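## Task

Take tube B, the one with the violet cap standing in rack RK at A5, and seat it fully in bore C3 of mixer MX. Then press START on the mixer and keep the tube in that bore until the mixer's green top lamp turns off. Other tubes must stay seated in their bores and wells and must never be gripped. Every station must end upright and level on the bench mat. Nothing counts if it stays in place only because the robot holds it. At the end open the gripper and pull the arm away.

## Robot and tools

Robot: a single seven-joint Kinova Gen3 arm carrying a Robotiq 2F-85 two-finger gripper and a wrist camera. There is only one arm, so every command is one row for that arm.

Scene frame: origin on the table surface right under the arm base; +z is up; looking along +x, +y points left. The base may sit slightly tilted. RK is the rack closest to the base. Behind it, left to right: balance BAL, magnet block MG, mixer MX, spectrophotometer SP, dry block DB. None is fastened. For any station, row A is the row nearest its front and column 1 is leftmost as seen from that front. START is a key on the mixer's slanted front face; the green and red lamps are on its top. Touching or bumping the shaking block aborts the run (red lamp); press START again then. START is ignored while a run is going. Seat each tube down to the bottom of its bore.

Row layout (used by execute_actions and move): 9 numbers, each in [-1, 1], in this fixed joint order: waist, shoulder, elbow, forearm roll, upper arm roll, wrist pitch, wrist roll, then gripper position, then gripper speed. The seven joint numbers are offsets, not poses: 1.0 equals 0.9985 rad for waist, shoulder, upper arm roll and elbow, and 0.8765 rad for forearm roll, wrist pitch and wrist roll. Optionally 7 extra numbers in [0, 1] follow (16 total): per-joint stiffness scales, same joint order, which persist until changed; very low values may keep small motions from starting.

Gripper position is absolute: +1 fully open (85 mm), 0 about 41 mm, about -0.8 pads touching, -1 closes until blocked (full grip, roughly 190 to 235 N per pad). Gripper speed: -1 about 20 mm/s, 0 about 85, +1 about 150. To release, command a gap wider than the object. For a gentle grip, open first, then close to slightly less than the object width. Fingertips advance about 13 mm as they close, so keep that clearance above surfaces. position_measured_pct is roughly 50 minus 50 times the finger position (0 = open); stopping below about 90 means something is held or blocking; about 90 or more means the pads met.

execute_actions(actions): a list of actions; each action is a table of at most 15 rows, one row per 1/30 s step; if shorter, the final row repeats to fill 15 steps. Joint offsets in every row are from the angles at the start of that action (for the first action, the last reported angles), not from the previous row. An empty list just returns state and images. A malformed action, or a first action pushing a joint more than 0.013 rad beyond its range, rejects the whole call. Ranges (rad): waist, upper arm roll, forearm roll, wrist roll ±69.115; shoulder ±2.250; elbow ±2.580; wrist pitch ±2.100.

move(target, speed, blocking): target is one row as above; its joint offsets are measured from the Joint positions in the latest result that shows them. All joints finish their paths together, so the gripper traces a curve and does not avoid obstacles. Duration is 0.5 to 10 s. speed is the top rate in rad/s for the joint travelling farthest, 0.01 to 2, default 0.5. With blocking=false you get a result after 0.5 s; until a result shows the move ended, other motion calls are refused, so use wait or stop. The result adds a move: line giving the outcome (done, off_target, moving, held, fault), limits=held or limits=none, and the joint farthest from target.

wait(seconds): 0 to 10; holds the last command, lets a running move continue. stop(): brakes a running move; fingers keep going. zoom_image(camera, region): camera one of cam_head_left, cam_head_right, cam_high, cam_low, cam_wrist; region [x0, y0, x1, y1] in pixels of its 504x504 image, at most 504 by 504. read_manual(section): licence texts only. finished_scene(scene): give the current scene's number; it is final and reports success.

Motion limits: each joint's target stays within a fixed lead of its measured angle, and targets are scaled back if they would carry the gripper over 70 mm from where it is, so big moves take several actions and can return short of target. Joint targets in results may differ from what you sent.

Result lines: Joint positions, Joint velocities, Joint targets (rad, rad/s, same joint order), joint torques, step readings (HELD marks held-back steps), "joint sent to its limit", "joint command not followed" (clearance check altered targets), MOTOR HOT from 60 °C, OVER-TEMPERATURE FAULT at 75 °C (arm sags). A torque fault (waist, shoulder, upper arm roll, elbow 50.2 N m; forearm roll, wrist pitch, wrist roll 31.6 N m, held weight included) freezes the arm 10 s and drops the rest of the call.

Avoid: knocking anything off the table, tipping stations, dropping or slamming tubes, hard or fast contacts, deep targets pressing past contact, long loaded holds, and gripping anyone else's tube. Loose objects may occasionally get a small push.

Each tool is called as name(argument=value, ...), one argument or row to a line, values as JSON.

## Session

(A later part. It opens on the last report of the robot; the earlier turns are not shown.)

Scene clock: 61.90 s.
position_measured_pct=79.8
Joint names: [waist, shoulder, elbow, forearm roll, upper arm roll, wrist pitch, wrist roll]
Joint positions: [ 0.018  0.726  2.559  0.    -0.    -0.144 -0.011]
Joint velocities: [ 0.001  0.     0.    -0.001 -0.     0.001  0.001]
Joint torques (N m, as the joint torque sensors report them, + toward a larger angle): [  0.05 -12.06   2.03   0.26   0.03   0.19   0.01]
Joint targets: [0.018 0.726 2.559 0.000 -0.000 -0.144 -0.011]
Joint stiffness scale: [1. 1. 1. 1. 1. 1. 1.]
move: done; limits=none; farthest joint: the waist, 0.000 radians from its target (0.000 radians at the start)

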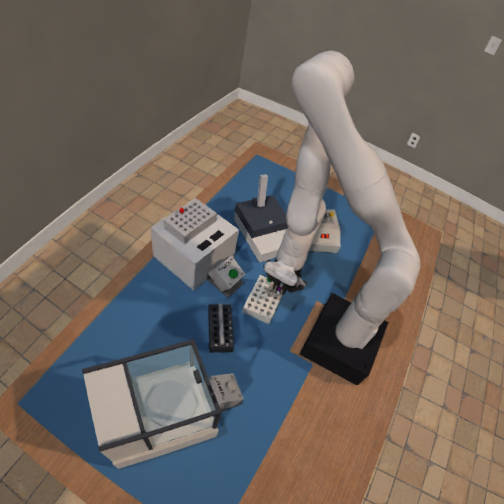

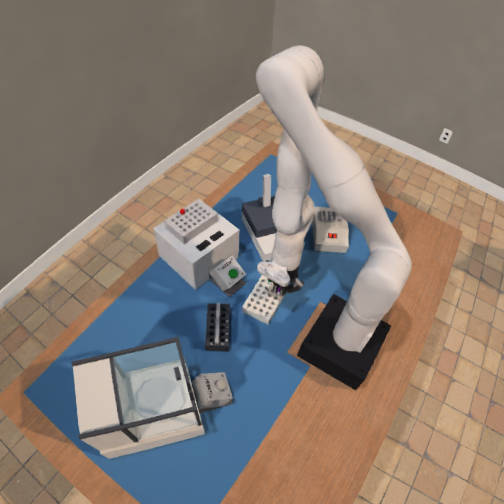

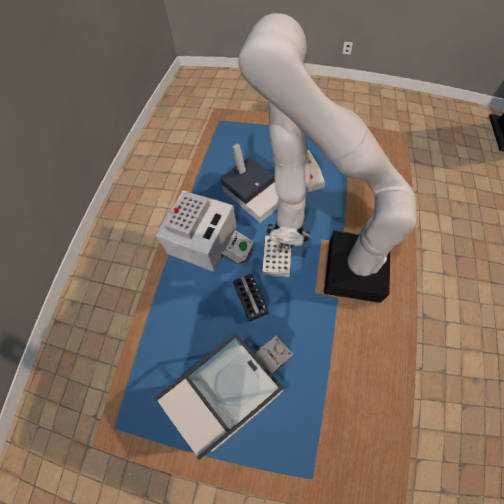

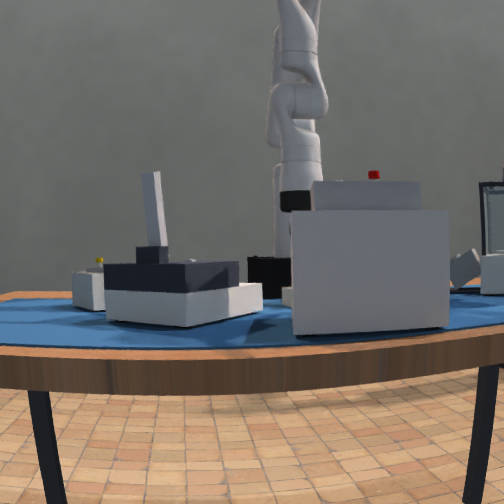

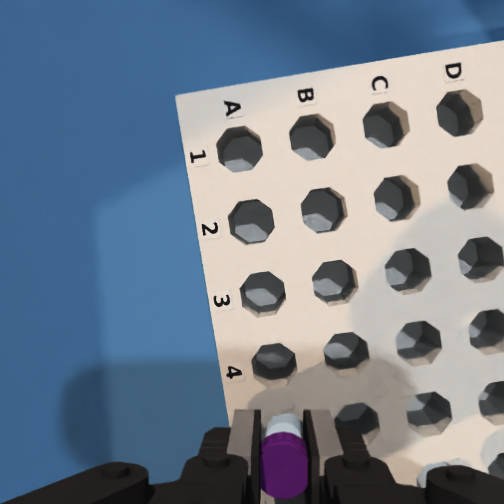

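move(
  target=[0,0,0,0,0,0,0,-0.78,-0.5],
)

move(
  target=[0,-0.265,-0.027,0,0,0.332,0,-0.78,0],
  speed=0.25,
)

move(
  target=[0,-0.5,-0.3,0,0,0.91,0,-0.78,0],
  speed=0.7,
)

move(
  target=[0,0.61,-0.86,0,0,0.29,0,-0.78,0],
  speed=0.7,
)

Scene clock: 69.80 s.
position_measured_pct=82.5
Joint names: [waist, shoulder, elbow, forearm roll, upper arm roll, wrist pitch, wrist roll]
Joint positions: [ 0.018  0.726  2.559  0.    -0.    -0.144 -0.011]
Joint velocities: [-0.     0.    -0.002 -0.    -0.    -0.     0.001]
Joint torques (N m, as the joint torque sensors report them, + toward a larger angle): [ -0.03 -10.3    2.62   0.32   0.06   0.58   0.09]
Joint targets: [0.018 0.726 2.559 0.000 -0.000 -0.144 -0.011]
Joint stiffness scale: [1. 1. 1. 1. 1. 1. 1.]
move: done; limits=none; farthest joint: the waist, 0.000 radians from its target (0.000 radians at the start)

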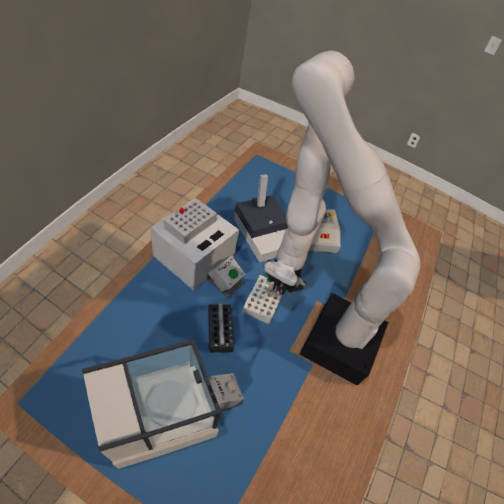

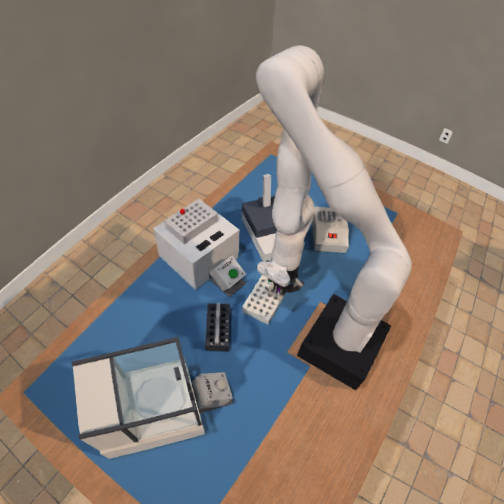

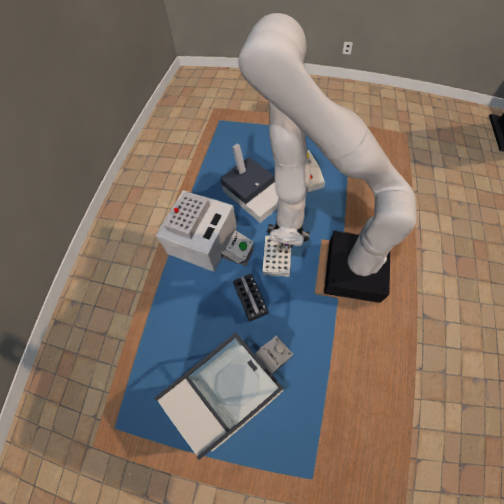

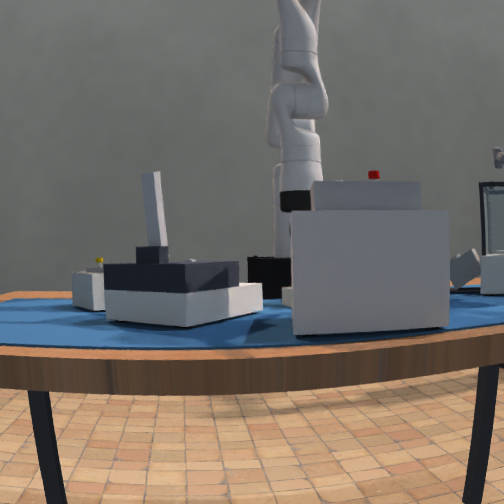

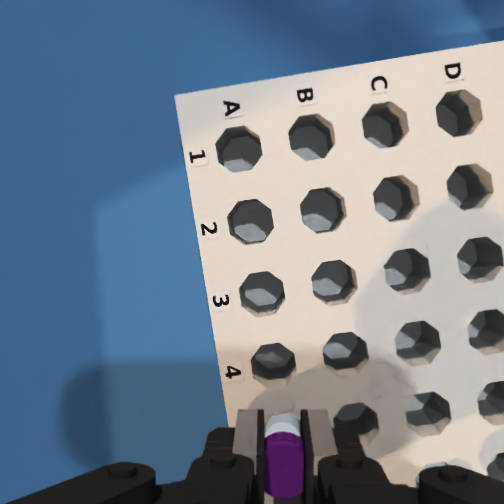

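Scene clock: 71.50 s.
position_measured_pct=82.5
Joint names: [waist, shoulder, elbow, forearm roll, upper arm roll, wrist pitch, wrist roll]
Joint positions: [ 0.018  0.464  2.537  0.    -0.     0.14  -0.011]
Joint velocities: [ 0.001 -0.004  0.001  0.001  0.     0.001  0.001]
Joint torques (N m, as the joint torque sensors report them, + toward a larger angle): [ -0.06 -10.42  -0.68   0.16  -0.04   0.06   0.09]
Joint targets: [0.018 0.461 2.532 0.000 -0.000 0.147 -0.011]
Joint stiffness scale: [1. 1. 1. 1. 1. 1. 1.]
move: done; limits=none; farthest joint: the wrist pitch, 0.007 radians from its target (0.291 radians at the start)

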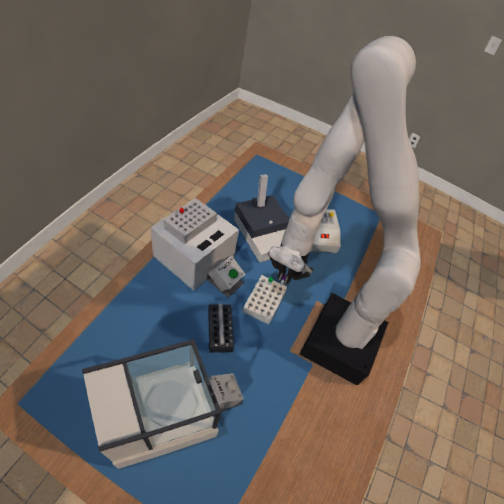

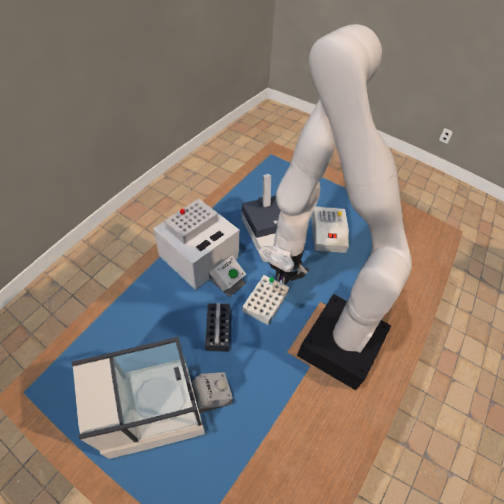

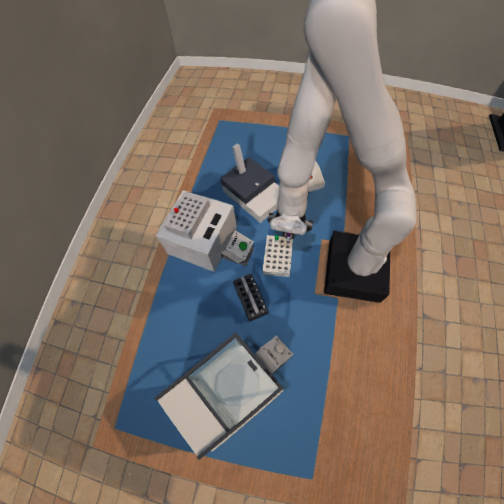

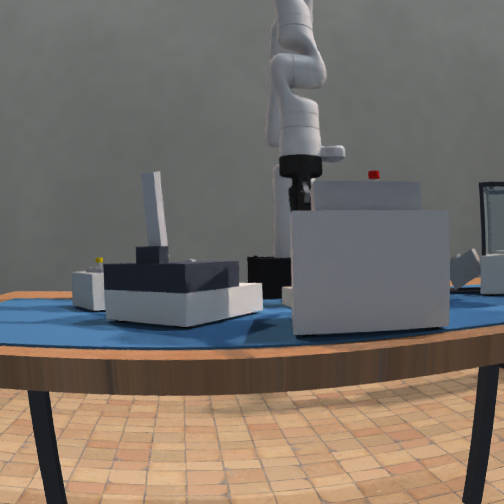

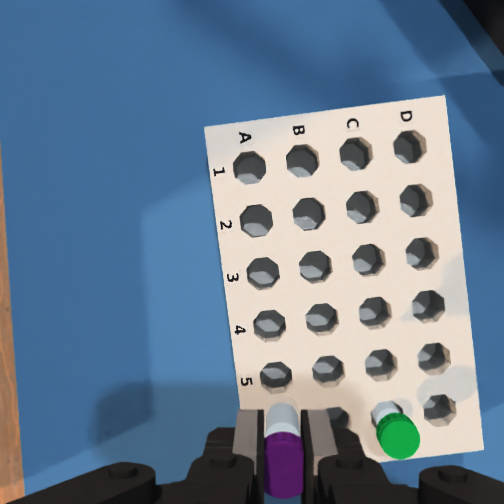

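Scene clock: 73.30 s.
position_measured_pct=82.5
Joint names: [waist, shoulder, elbow, forearm roll, upper arm roll, wrist pitch, wrist roll]
Joint positions: [ 0.018 -0.032  2.243  0.    -0.     0.931 -0.011]
Joint velocities: [-0.001 -0.003 -0.    -0.001 -0.001 -0.001  0.   ]
Joint torques (N m, as the joint torque sensors report them, + toward a larger angle): [-0.12 -6.57 -6.24  0.23 -0.18  0.01  0.11]
Joint targets: [0.018 -0.035 2.238 0.000 -0.000 0.938 -0.011]
Joint stiffness scale: [1. 1. 1. 1. 1. 1. 1.]
move: done; limits=none; farthest joint: the wrist pitch, 0.007 radians from its target (0.798 radians at the start)

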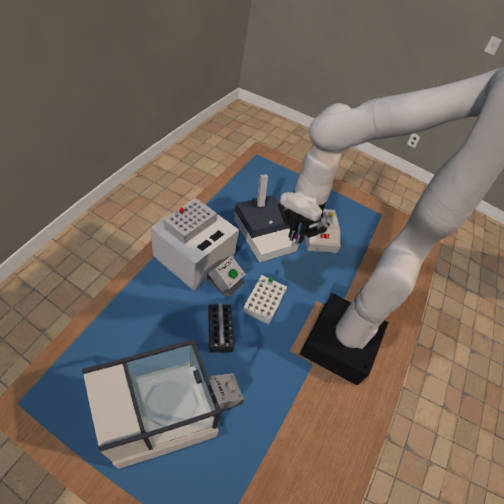

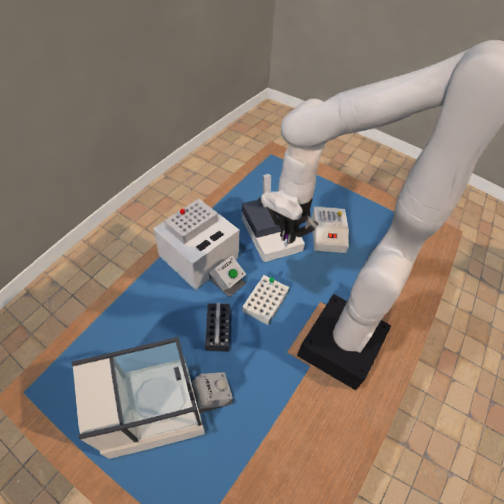

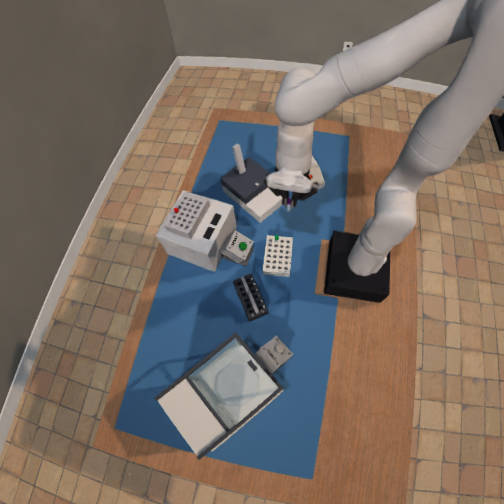

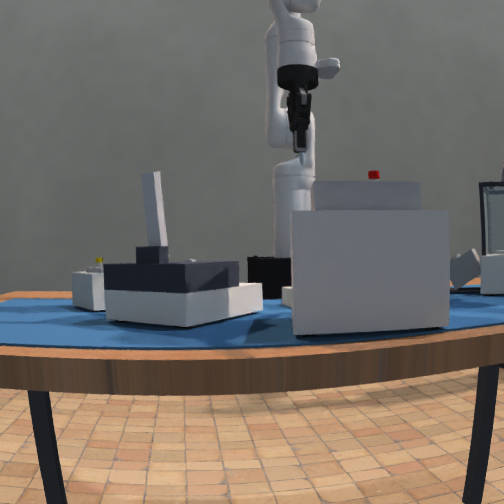

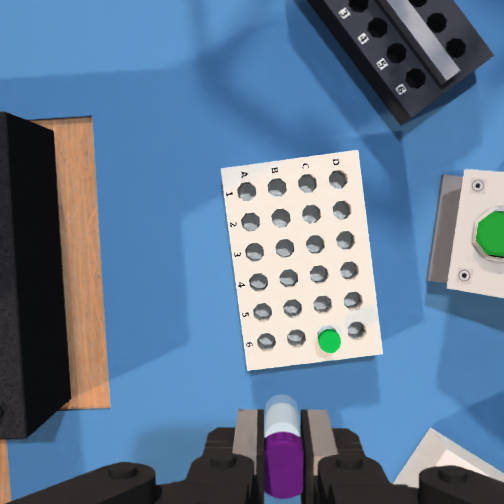

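Scene clock: 75.23 s.
position_measured_pct=82.5
Joint names: [waist, shoulder, elbow, forearm roll, upper arm roll, wrist pitch, wrist roll]
Joint positions: [ 0.018  0.574  1.389  0.    -0.     1.178 -0.011]
Joint velocities: [-0.002  0.002 -0.001 -0.001 -0.     0.    -0.   ]
Joint torques (N m, as the joint torque sensors report them, + toward a larger angle): [  0.06 -19.38  -7.52   0.22   0.16   0.05   0.12]
Joint targets: [0.018 0.577 1.384 0.000 -0.000 1.185 -0.011]
Joint stiffness scale: [1. 1. 1. 1. 1. 1. 1.]
move: done; limits=none; farthest joint: the wrist pitch, 0.007 radians from its target (0.254 radians at the start)

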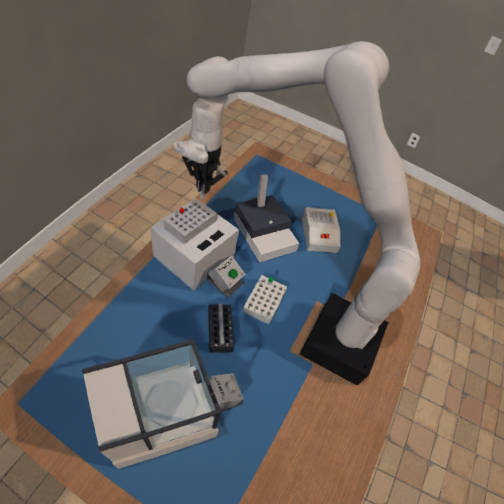

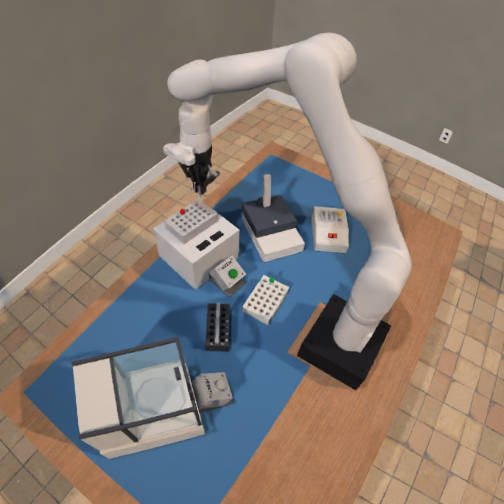

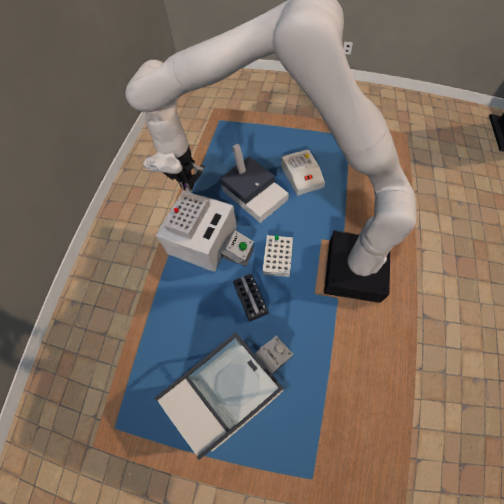

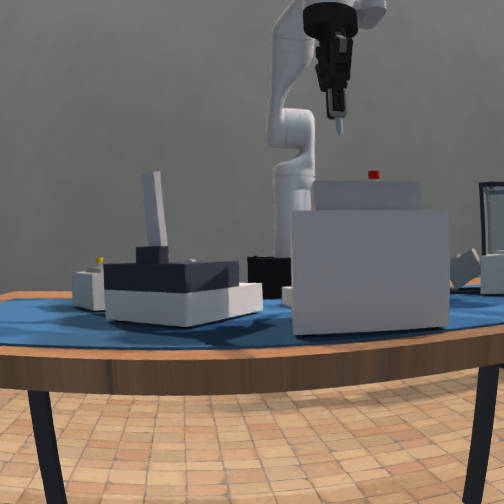

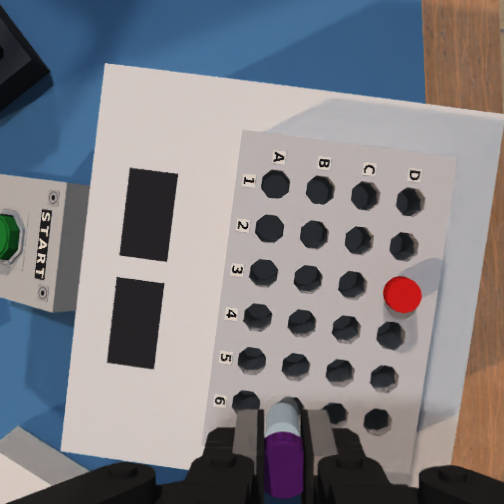

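move(
  target=[-0.056,0.06,-0.03,0,0,-0.04,-1,-0.78,0],
  speed=0.8,
)

move(
  target=[0,0.062,-0.028,0,0,-0.052,-1,-0.78,0],
  speed=0.8,
)

zoom_image(
  camera="cam_low",
  region=[300,90,430,220],
)

Scene clock: 87.23 s.
position_measured_pct=82.5
Joint names: [waist, shoulder, elbow, forearm roll, upper arm roll, wrist pitch, wrist roll]
Joint positions: [-0.034  0.631  1.364  0.    -0.     1.15  -0.877]
Joint velocities: [-0.002  0.001 -0.002  0.001  0.    -0.001 -0.   ]
Joint torques (N m, as the joint torque sensors report them, + toward a larger angle): [ -0.35 -20.13  -7.38   0.25   0.23   0.03   0.14]
Joint targets: [-0.038 0.634 1.359 0.000 -0.000 1.143 -0.888]
Joint stiffness scale: [1. 1. 1. 1. 1. 1. 1.]
move: off_target; limits=none; farthest joint: the wrist roll, 0.011 radians from its target (0.876 radians at the start)

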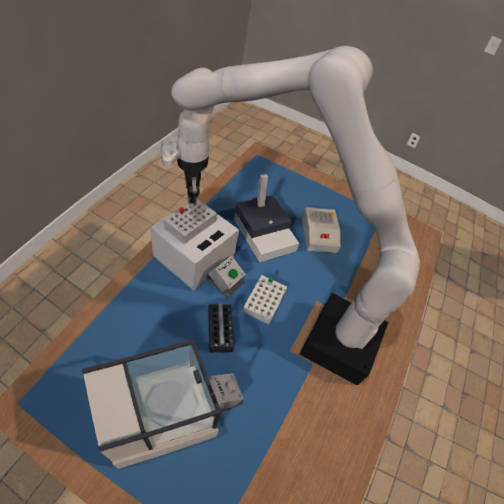

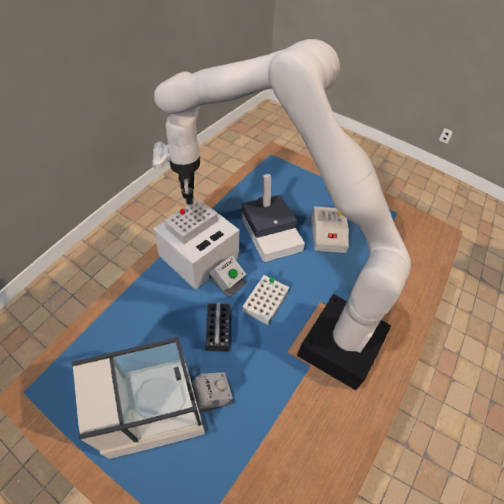

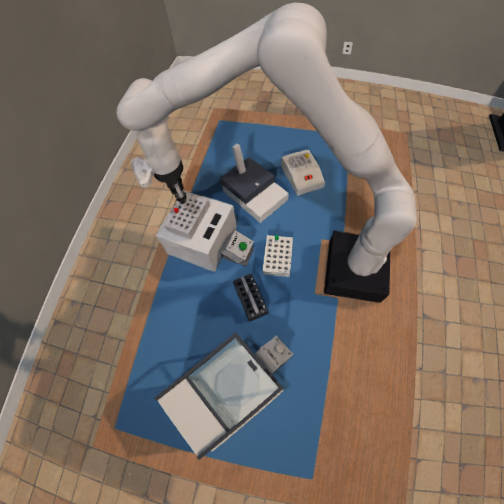

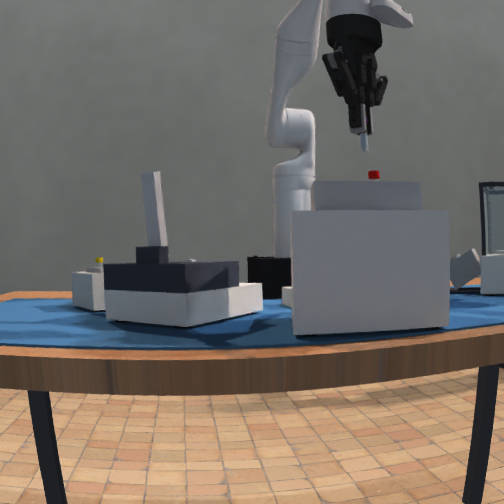

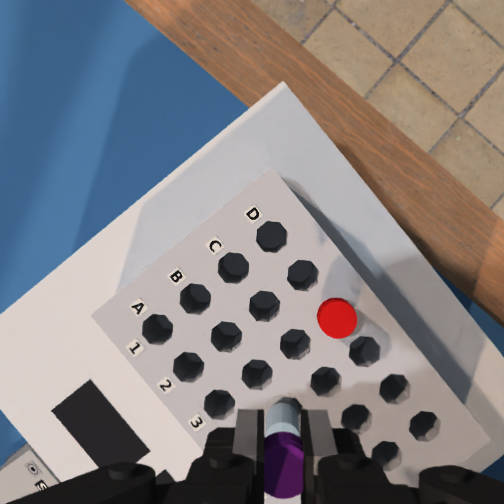

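Scene clock: 88.83 s.
position_measured_pct=82.5
Joint names: [waist, shoulder, elbow, forearm roll, upper arm roll, wrist pitch, wrist roll]
Joint positions: [-0.034  0.69   1.341  0.    -0.     1.111 -1.743]
Joint velocities: [-0.001  0.002  0.001 -0.001  0.     0.001 -0.   ]
Joint torques (N m, as the joint torque sensors report them, + toward a larger angle): [  0.09 -20.86  -7.27   0.38   0.28   0.07   0.06]
Joint targets: [-0.034 0.693 1.336 0.000 -0.000 1.104 -1.754]
Joint stiffness scale: [1. 1. 1. 1. 1. 1. 1.]
move: off_target; limits=none; farthest joint: the wrist roll, 0.011 radians from its target (0.877 radians at the start)

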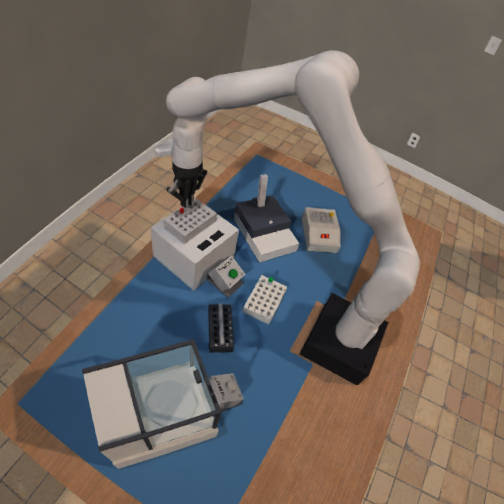

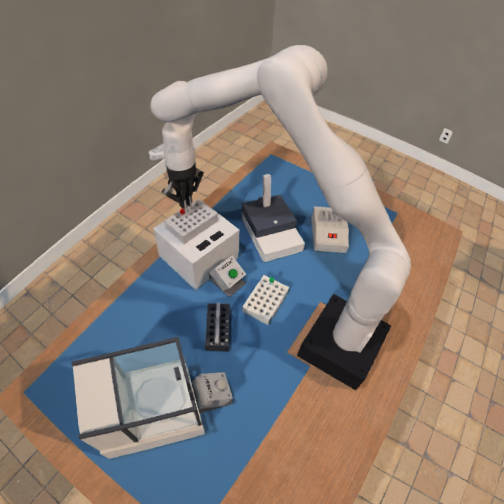

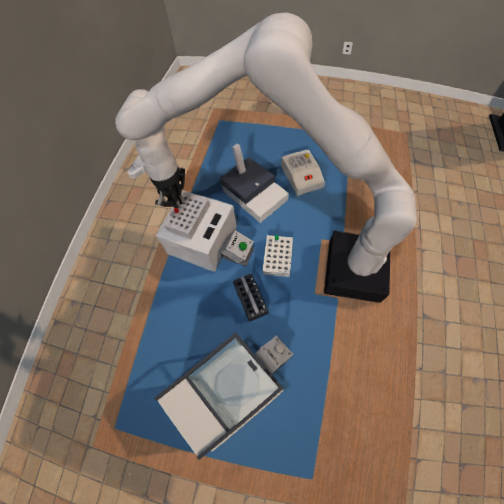

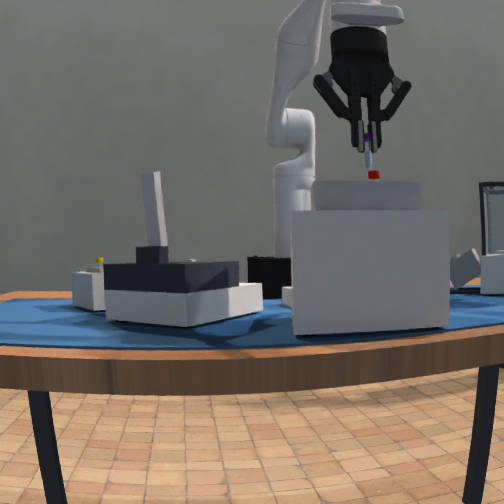

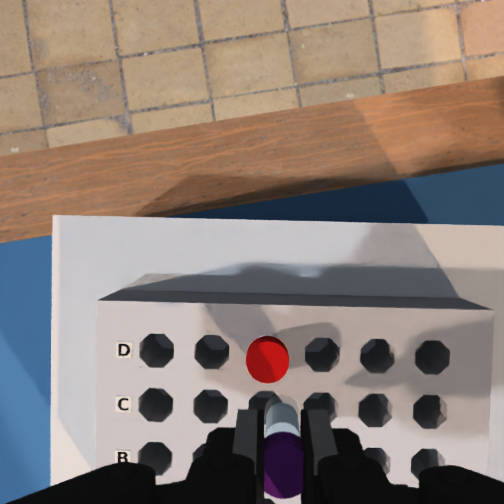

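Region (300, 90, 430, 220) of cam_low's 504x504 image, scaled by 3.877, with more detail than that image has.

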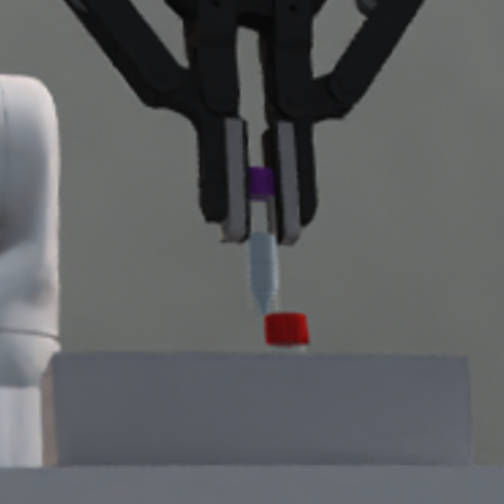

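move(
  target=[-0.0165,-0.015,0.046,0,0,-0.042,-0.03,-0.78,0],
  speed=0.08,
)

zoom_image(
  camera="cam_head_left",
  region=[150,155,240,245],
)

zoom_image(
  camera="cam_wrist",
  region=[130,300,430,504],
)

Scene clock: 96.37 s.
position_measured_pct=82.5
Joint names: [waist, shoulder, elbow, forearm roll, upper arm roll, wrist pitch, wrist roll]
Joint positions: [-0.047  0.678  1.382  0.    -0.     1.081 -1.758]
Joint velocities: [-0.003 -0.002  0.001  0.001 -0.001 -0.     0.001]
Joint torques (N m, as the joint torque sensors report them, + toward a larger angle): [ -0.03 -20.62  -7.46   0.28   0.16   0.07   0.1 ]
Joint targets: [-0.051 0.675 1.387 0.000 -0.000 1.074 -1.769]
Joint stiffness scale: [1. 1. 1. 1. 1. 1. 1.]
move: off_target; limits=none; farthest joint: the wrist roll, 0.011 radians from its target (0.026 radians at the start)

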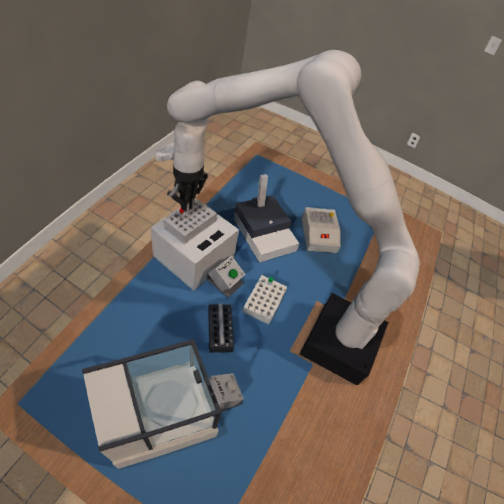

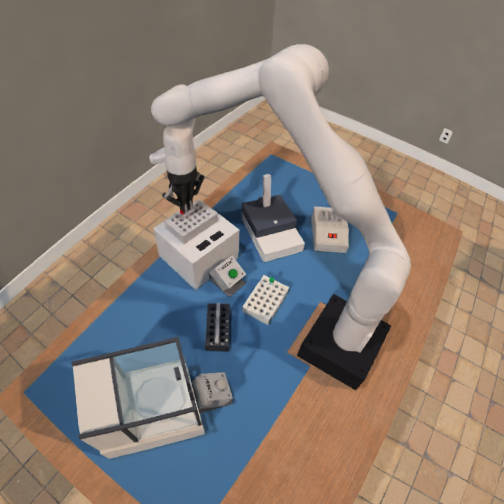

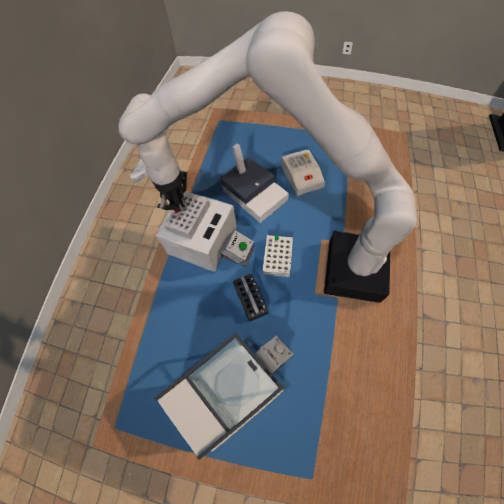

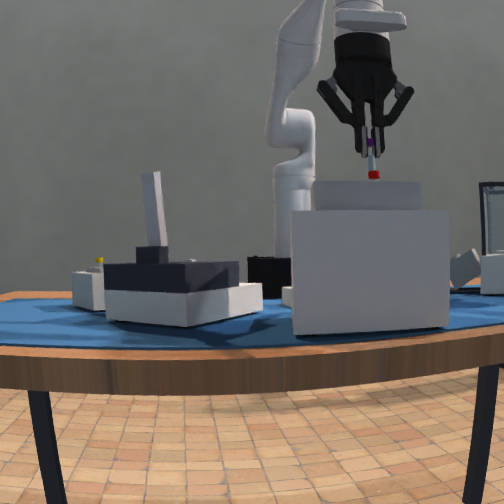

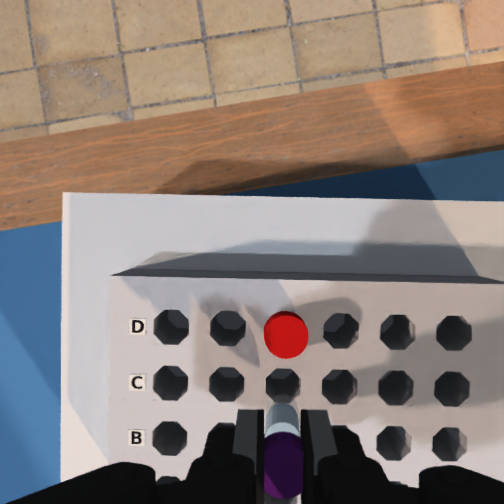

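Region (150, 155, 240, 245) of cam_head_left's 504x504 image, scaled by 5.600, with more detail than that image has.

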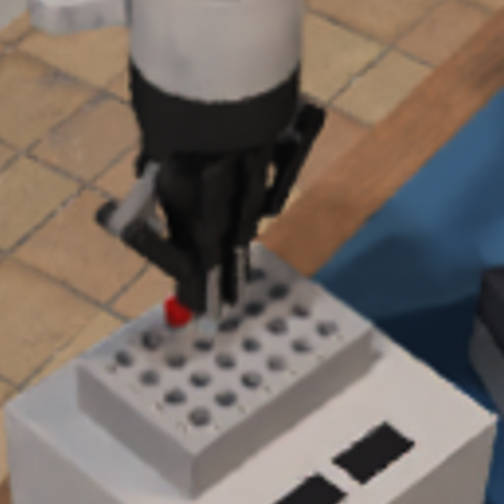

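Region (130, 300, 430, 504) of cam_wrist's 504x504 image, scaled by 1.680; it fills the top 343 rows of this view, and the rest is white.

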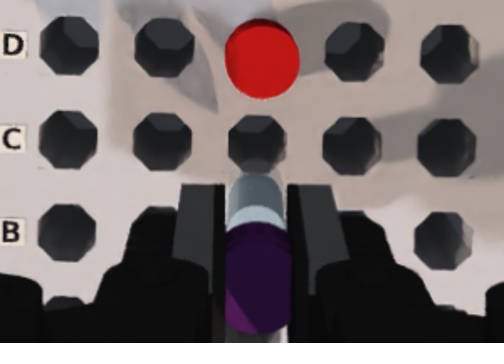

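move(
  target=[0,0.033,0.031,0,0,-0.069,0,-0.78,0],
  speed=0.06,
)

zoom_image(
  camera="cam_low",
  region=[320,110,420,210],
)

Scene clock: 101.57 s.
position_measured_pct=82.5
Joint names: [waist, shoulder, elbow, forearm roll, upper arm roll, wrist pitch, wrist roll]
Joint positions: [-0.047  0.693  1.4    0.    -0.     1.038 -1.758]
Joint velocities: [ 0.    -0.001  0.    -0.001  0.     0.    -0.001]
Joint torques (N m, as the joint torque sensors report them, + toward a larger angle): [-1.11 -5.21 -2.36 -0.48 -1.51 -2.52  0.08]
Joint targets: [-0.047 0.711 1.413 0.000 -0.000 1.021 -1.758]
Joint stiffness scale: [1. 1. 1. 1. 1. 1. 1.]
move: off_target; limits=none; farthest joint: the shoulder, 0.018 radians from its target (0.033 radians at the start)

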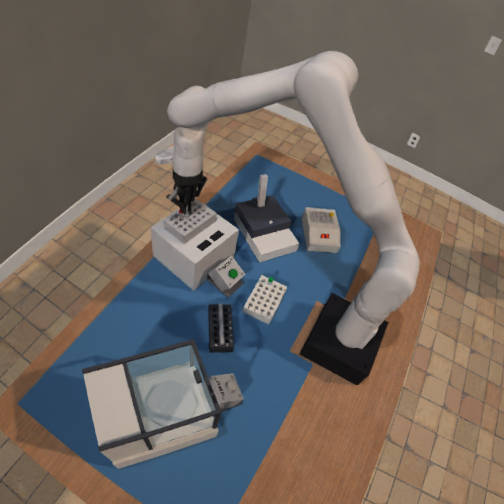

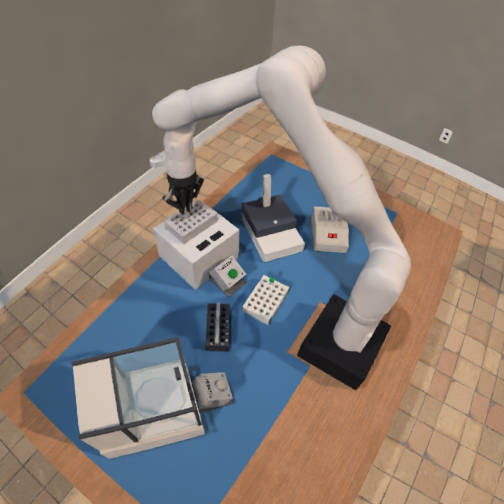

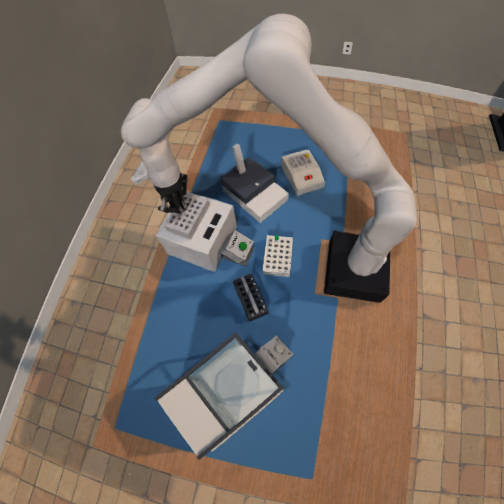

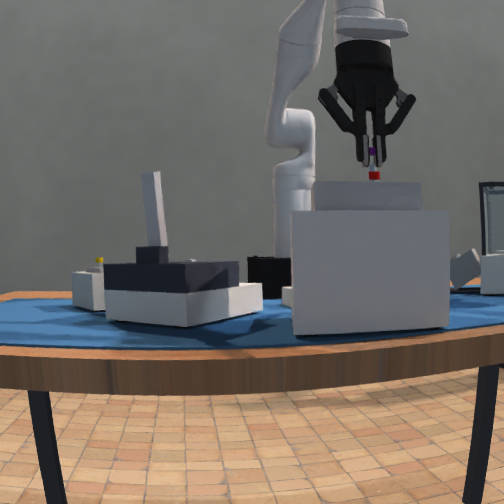

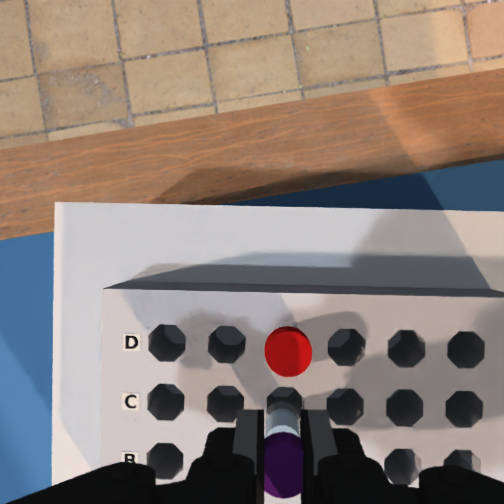

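Region (320, 110, 420, 210) of cam_low's 504x504 image, scaled by 5.040, with more detail than that image has.

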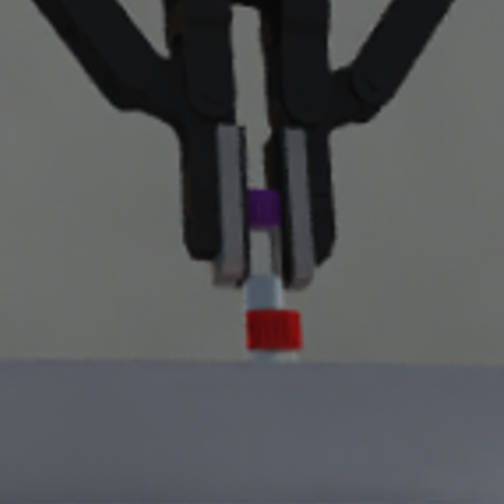

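move(
  target=[0.005,-0.002,-0.028,0,0,0.043,0,-0.78,0],
  speed=0.05,
)

Scene clock: 108.93 s.
position_measured_pct=82.5
Joint names: [waist, shoulder, elbow, forearm roll, upper arm roll, wrist pitch, wrist roll]
Joint positions: [-0.046  0.69   1.377  0.    -0.     1.068 -1.758]
Joint velocities: [-0.     0.001 -0.002 -0.    -0.    -0.    -0.   ]
Joint torques (N m, as the joint torque sensors report them, + toward a larger angle): [ -0.02 -20.82  -7.18   0.3    0.24  -0.04   0.13]
Joint targets: [-0.042 0.691 1.372 0.000 -0.000 1.075 -1.758]
Joint stiffness scale: [1. 1. 1. 1. 1. 1. 1.]
move: done; limits=none; farthest joint: the wrist pitch, 0.007 radians from its target (0.038 radians at the start)

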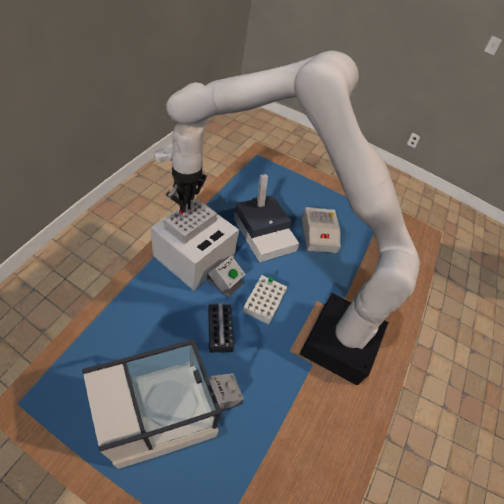

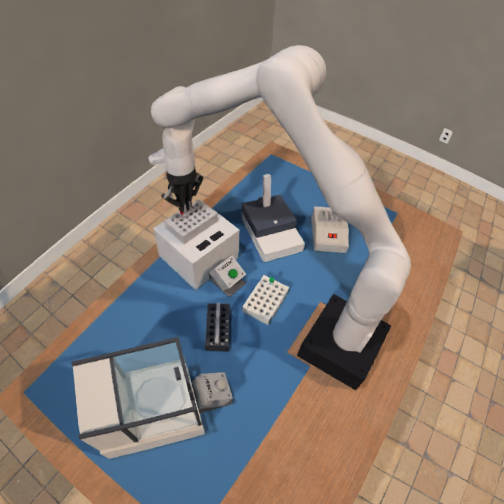

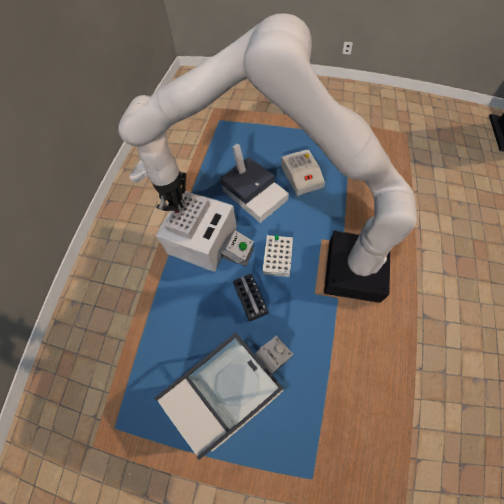

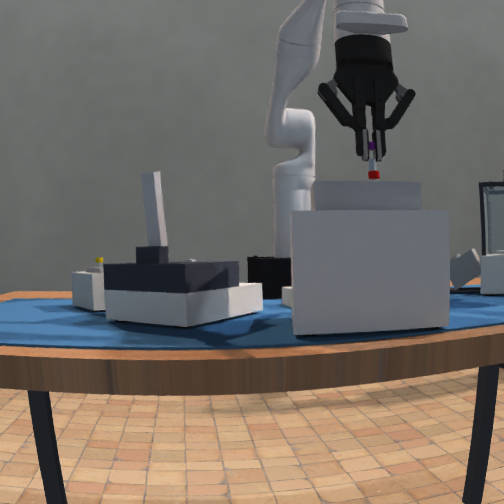

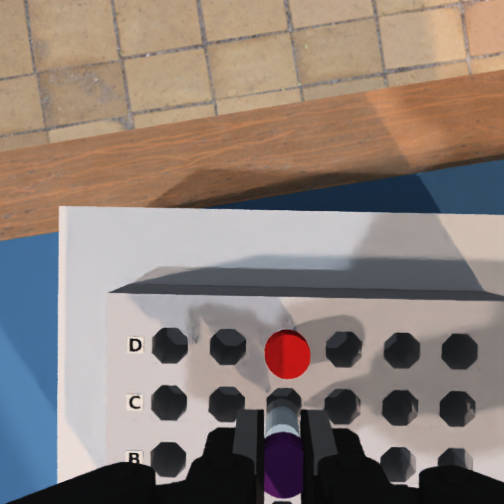

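move(
  target=[0.0045,0.023,0.019,0,0,-0.04,0,-0.78,0],
  speed=0.03,
)

zoom_image(
  camera="cam_low",
  region=[320,110,420,210],
)

Scene clock: 114.40 s.
position_measured_pct=82.5
Joint names: [waist, shoulder, elbow, forearm roll, upper arm roll, wrist pitch, wrist roll]
Joint positions: [-0.045  0.71   1.39   0.    -0.     1.038 -1.758]
Joint velocities: [-0.001  0.001  0.    -0.     0.    -0.001 -0.001]
Joint torques (N m, as the joint torque sensors report them, + toward a larger angle): [ -0.25 -20.22  -6.34   0.05  -0.04   0.24   0.07]
Joint targets: [-0.042 0.713 1.396 0.000 -0.000 1.033 -1.758]
Joint stiffness scale: [1. 1. 1. 1. 1. 1. 1.]
move: done; limits=none; farthest joint: the elbow, 0.006 radians from its target (0.019 radians at the start)

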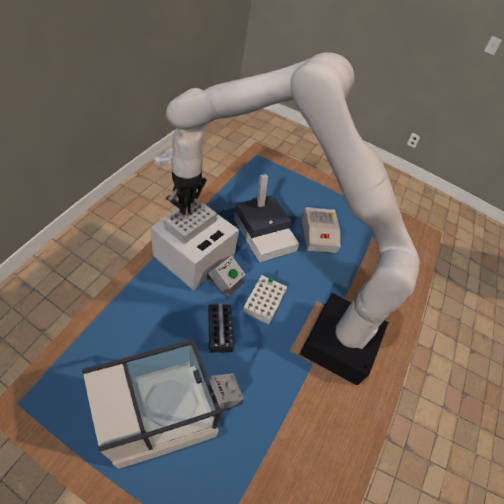

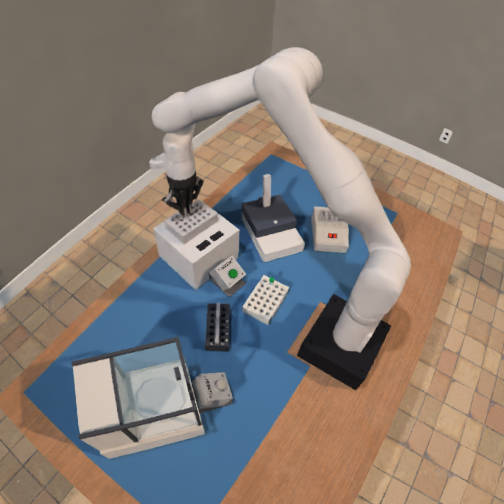

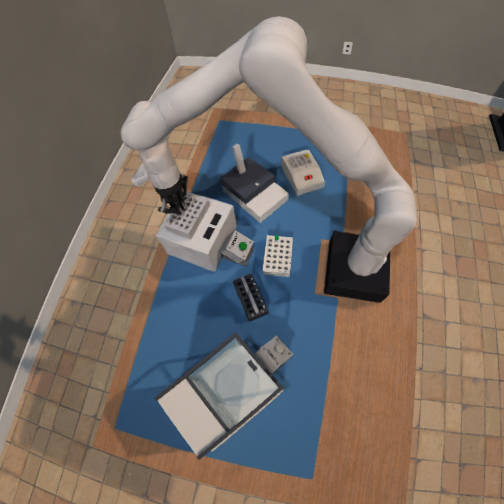

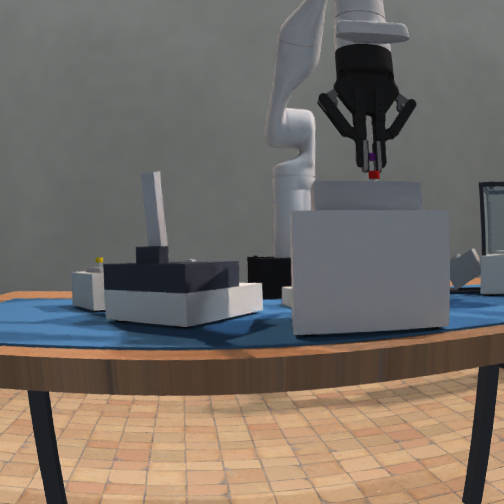

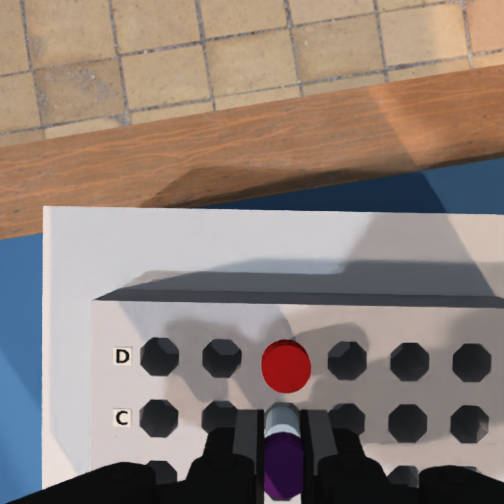

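Region (320, 110, 420, 210) of cam_low's 504x504 image, scaled by 5.040, with more detail than that image has.

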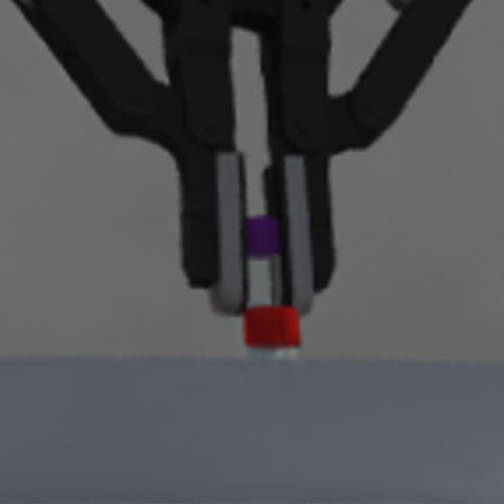

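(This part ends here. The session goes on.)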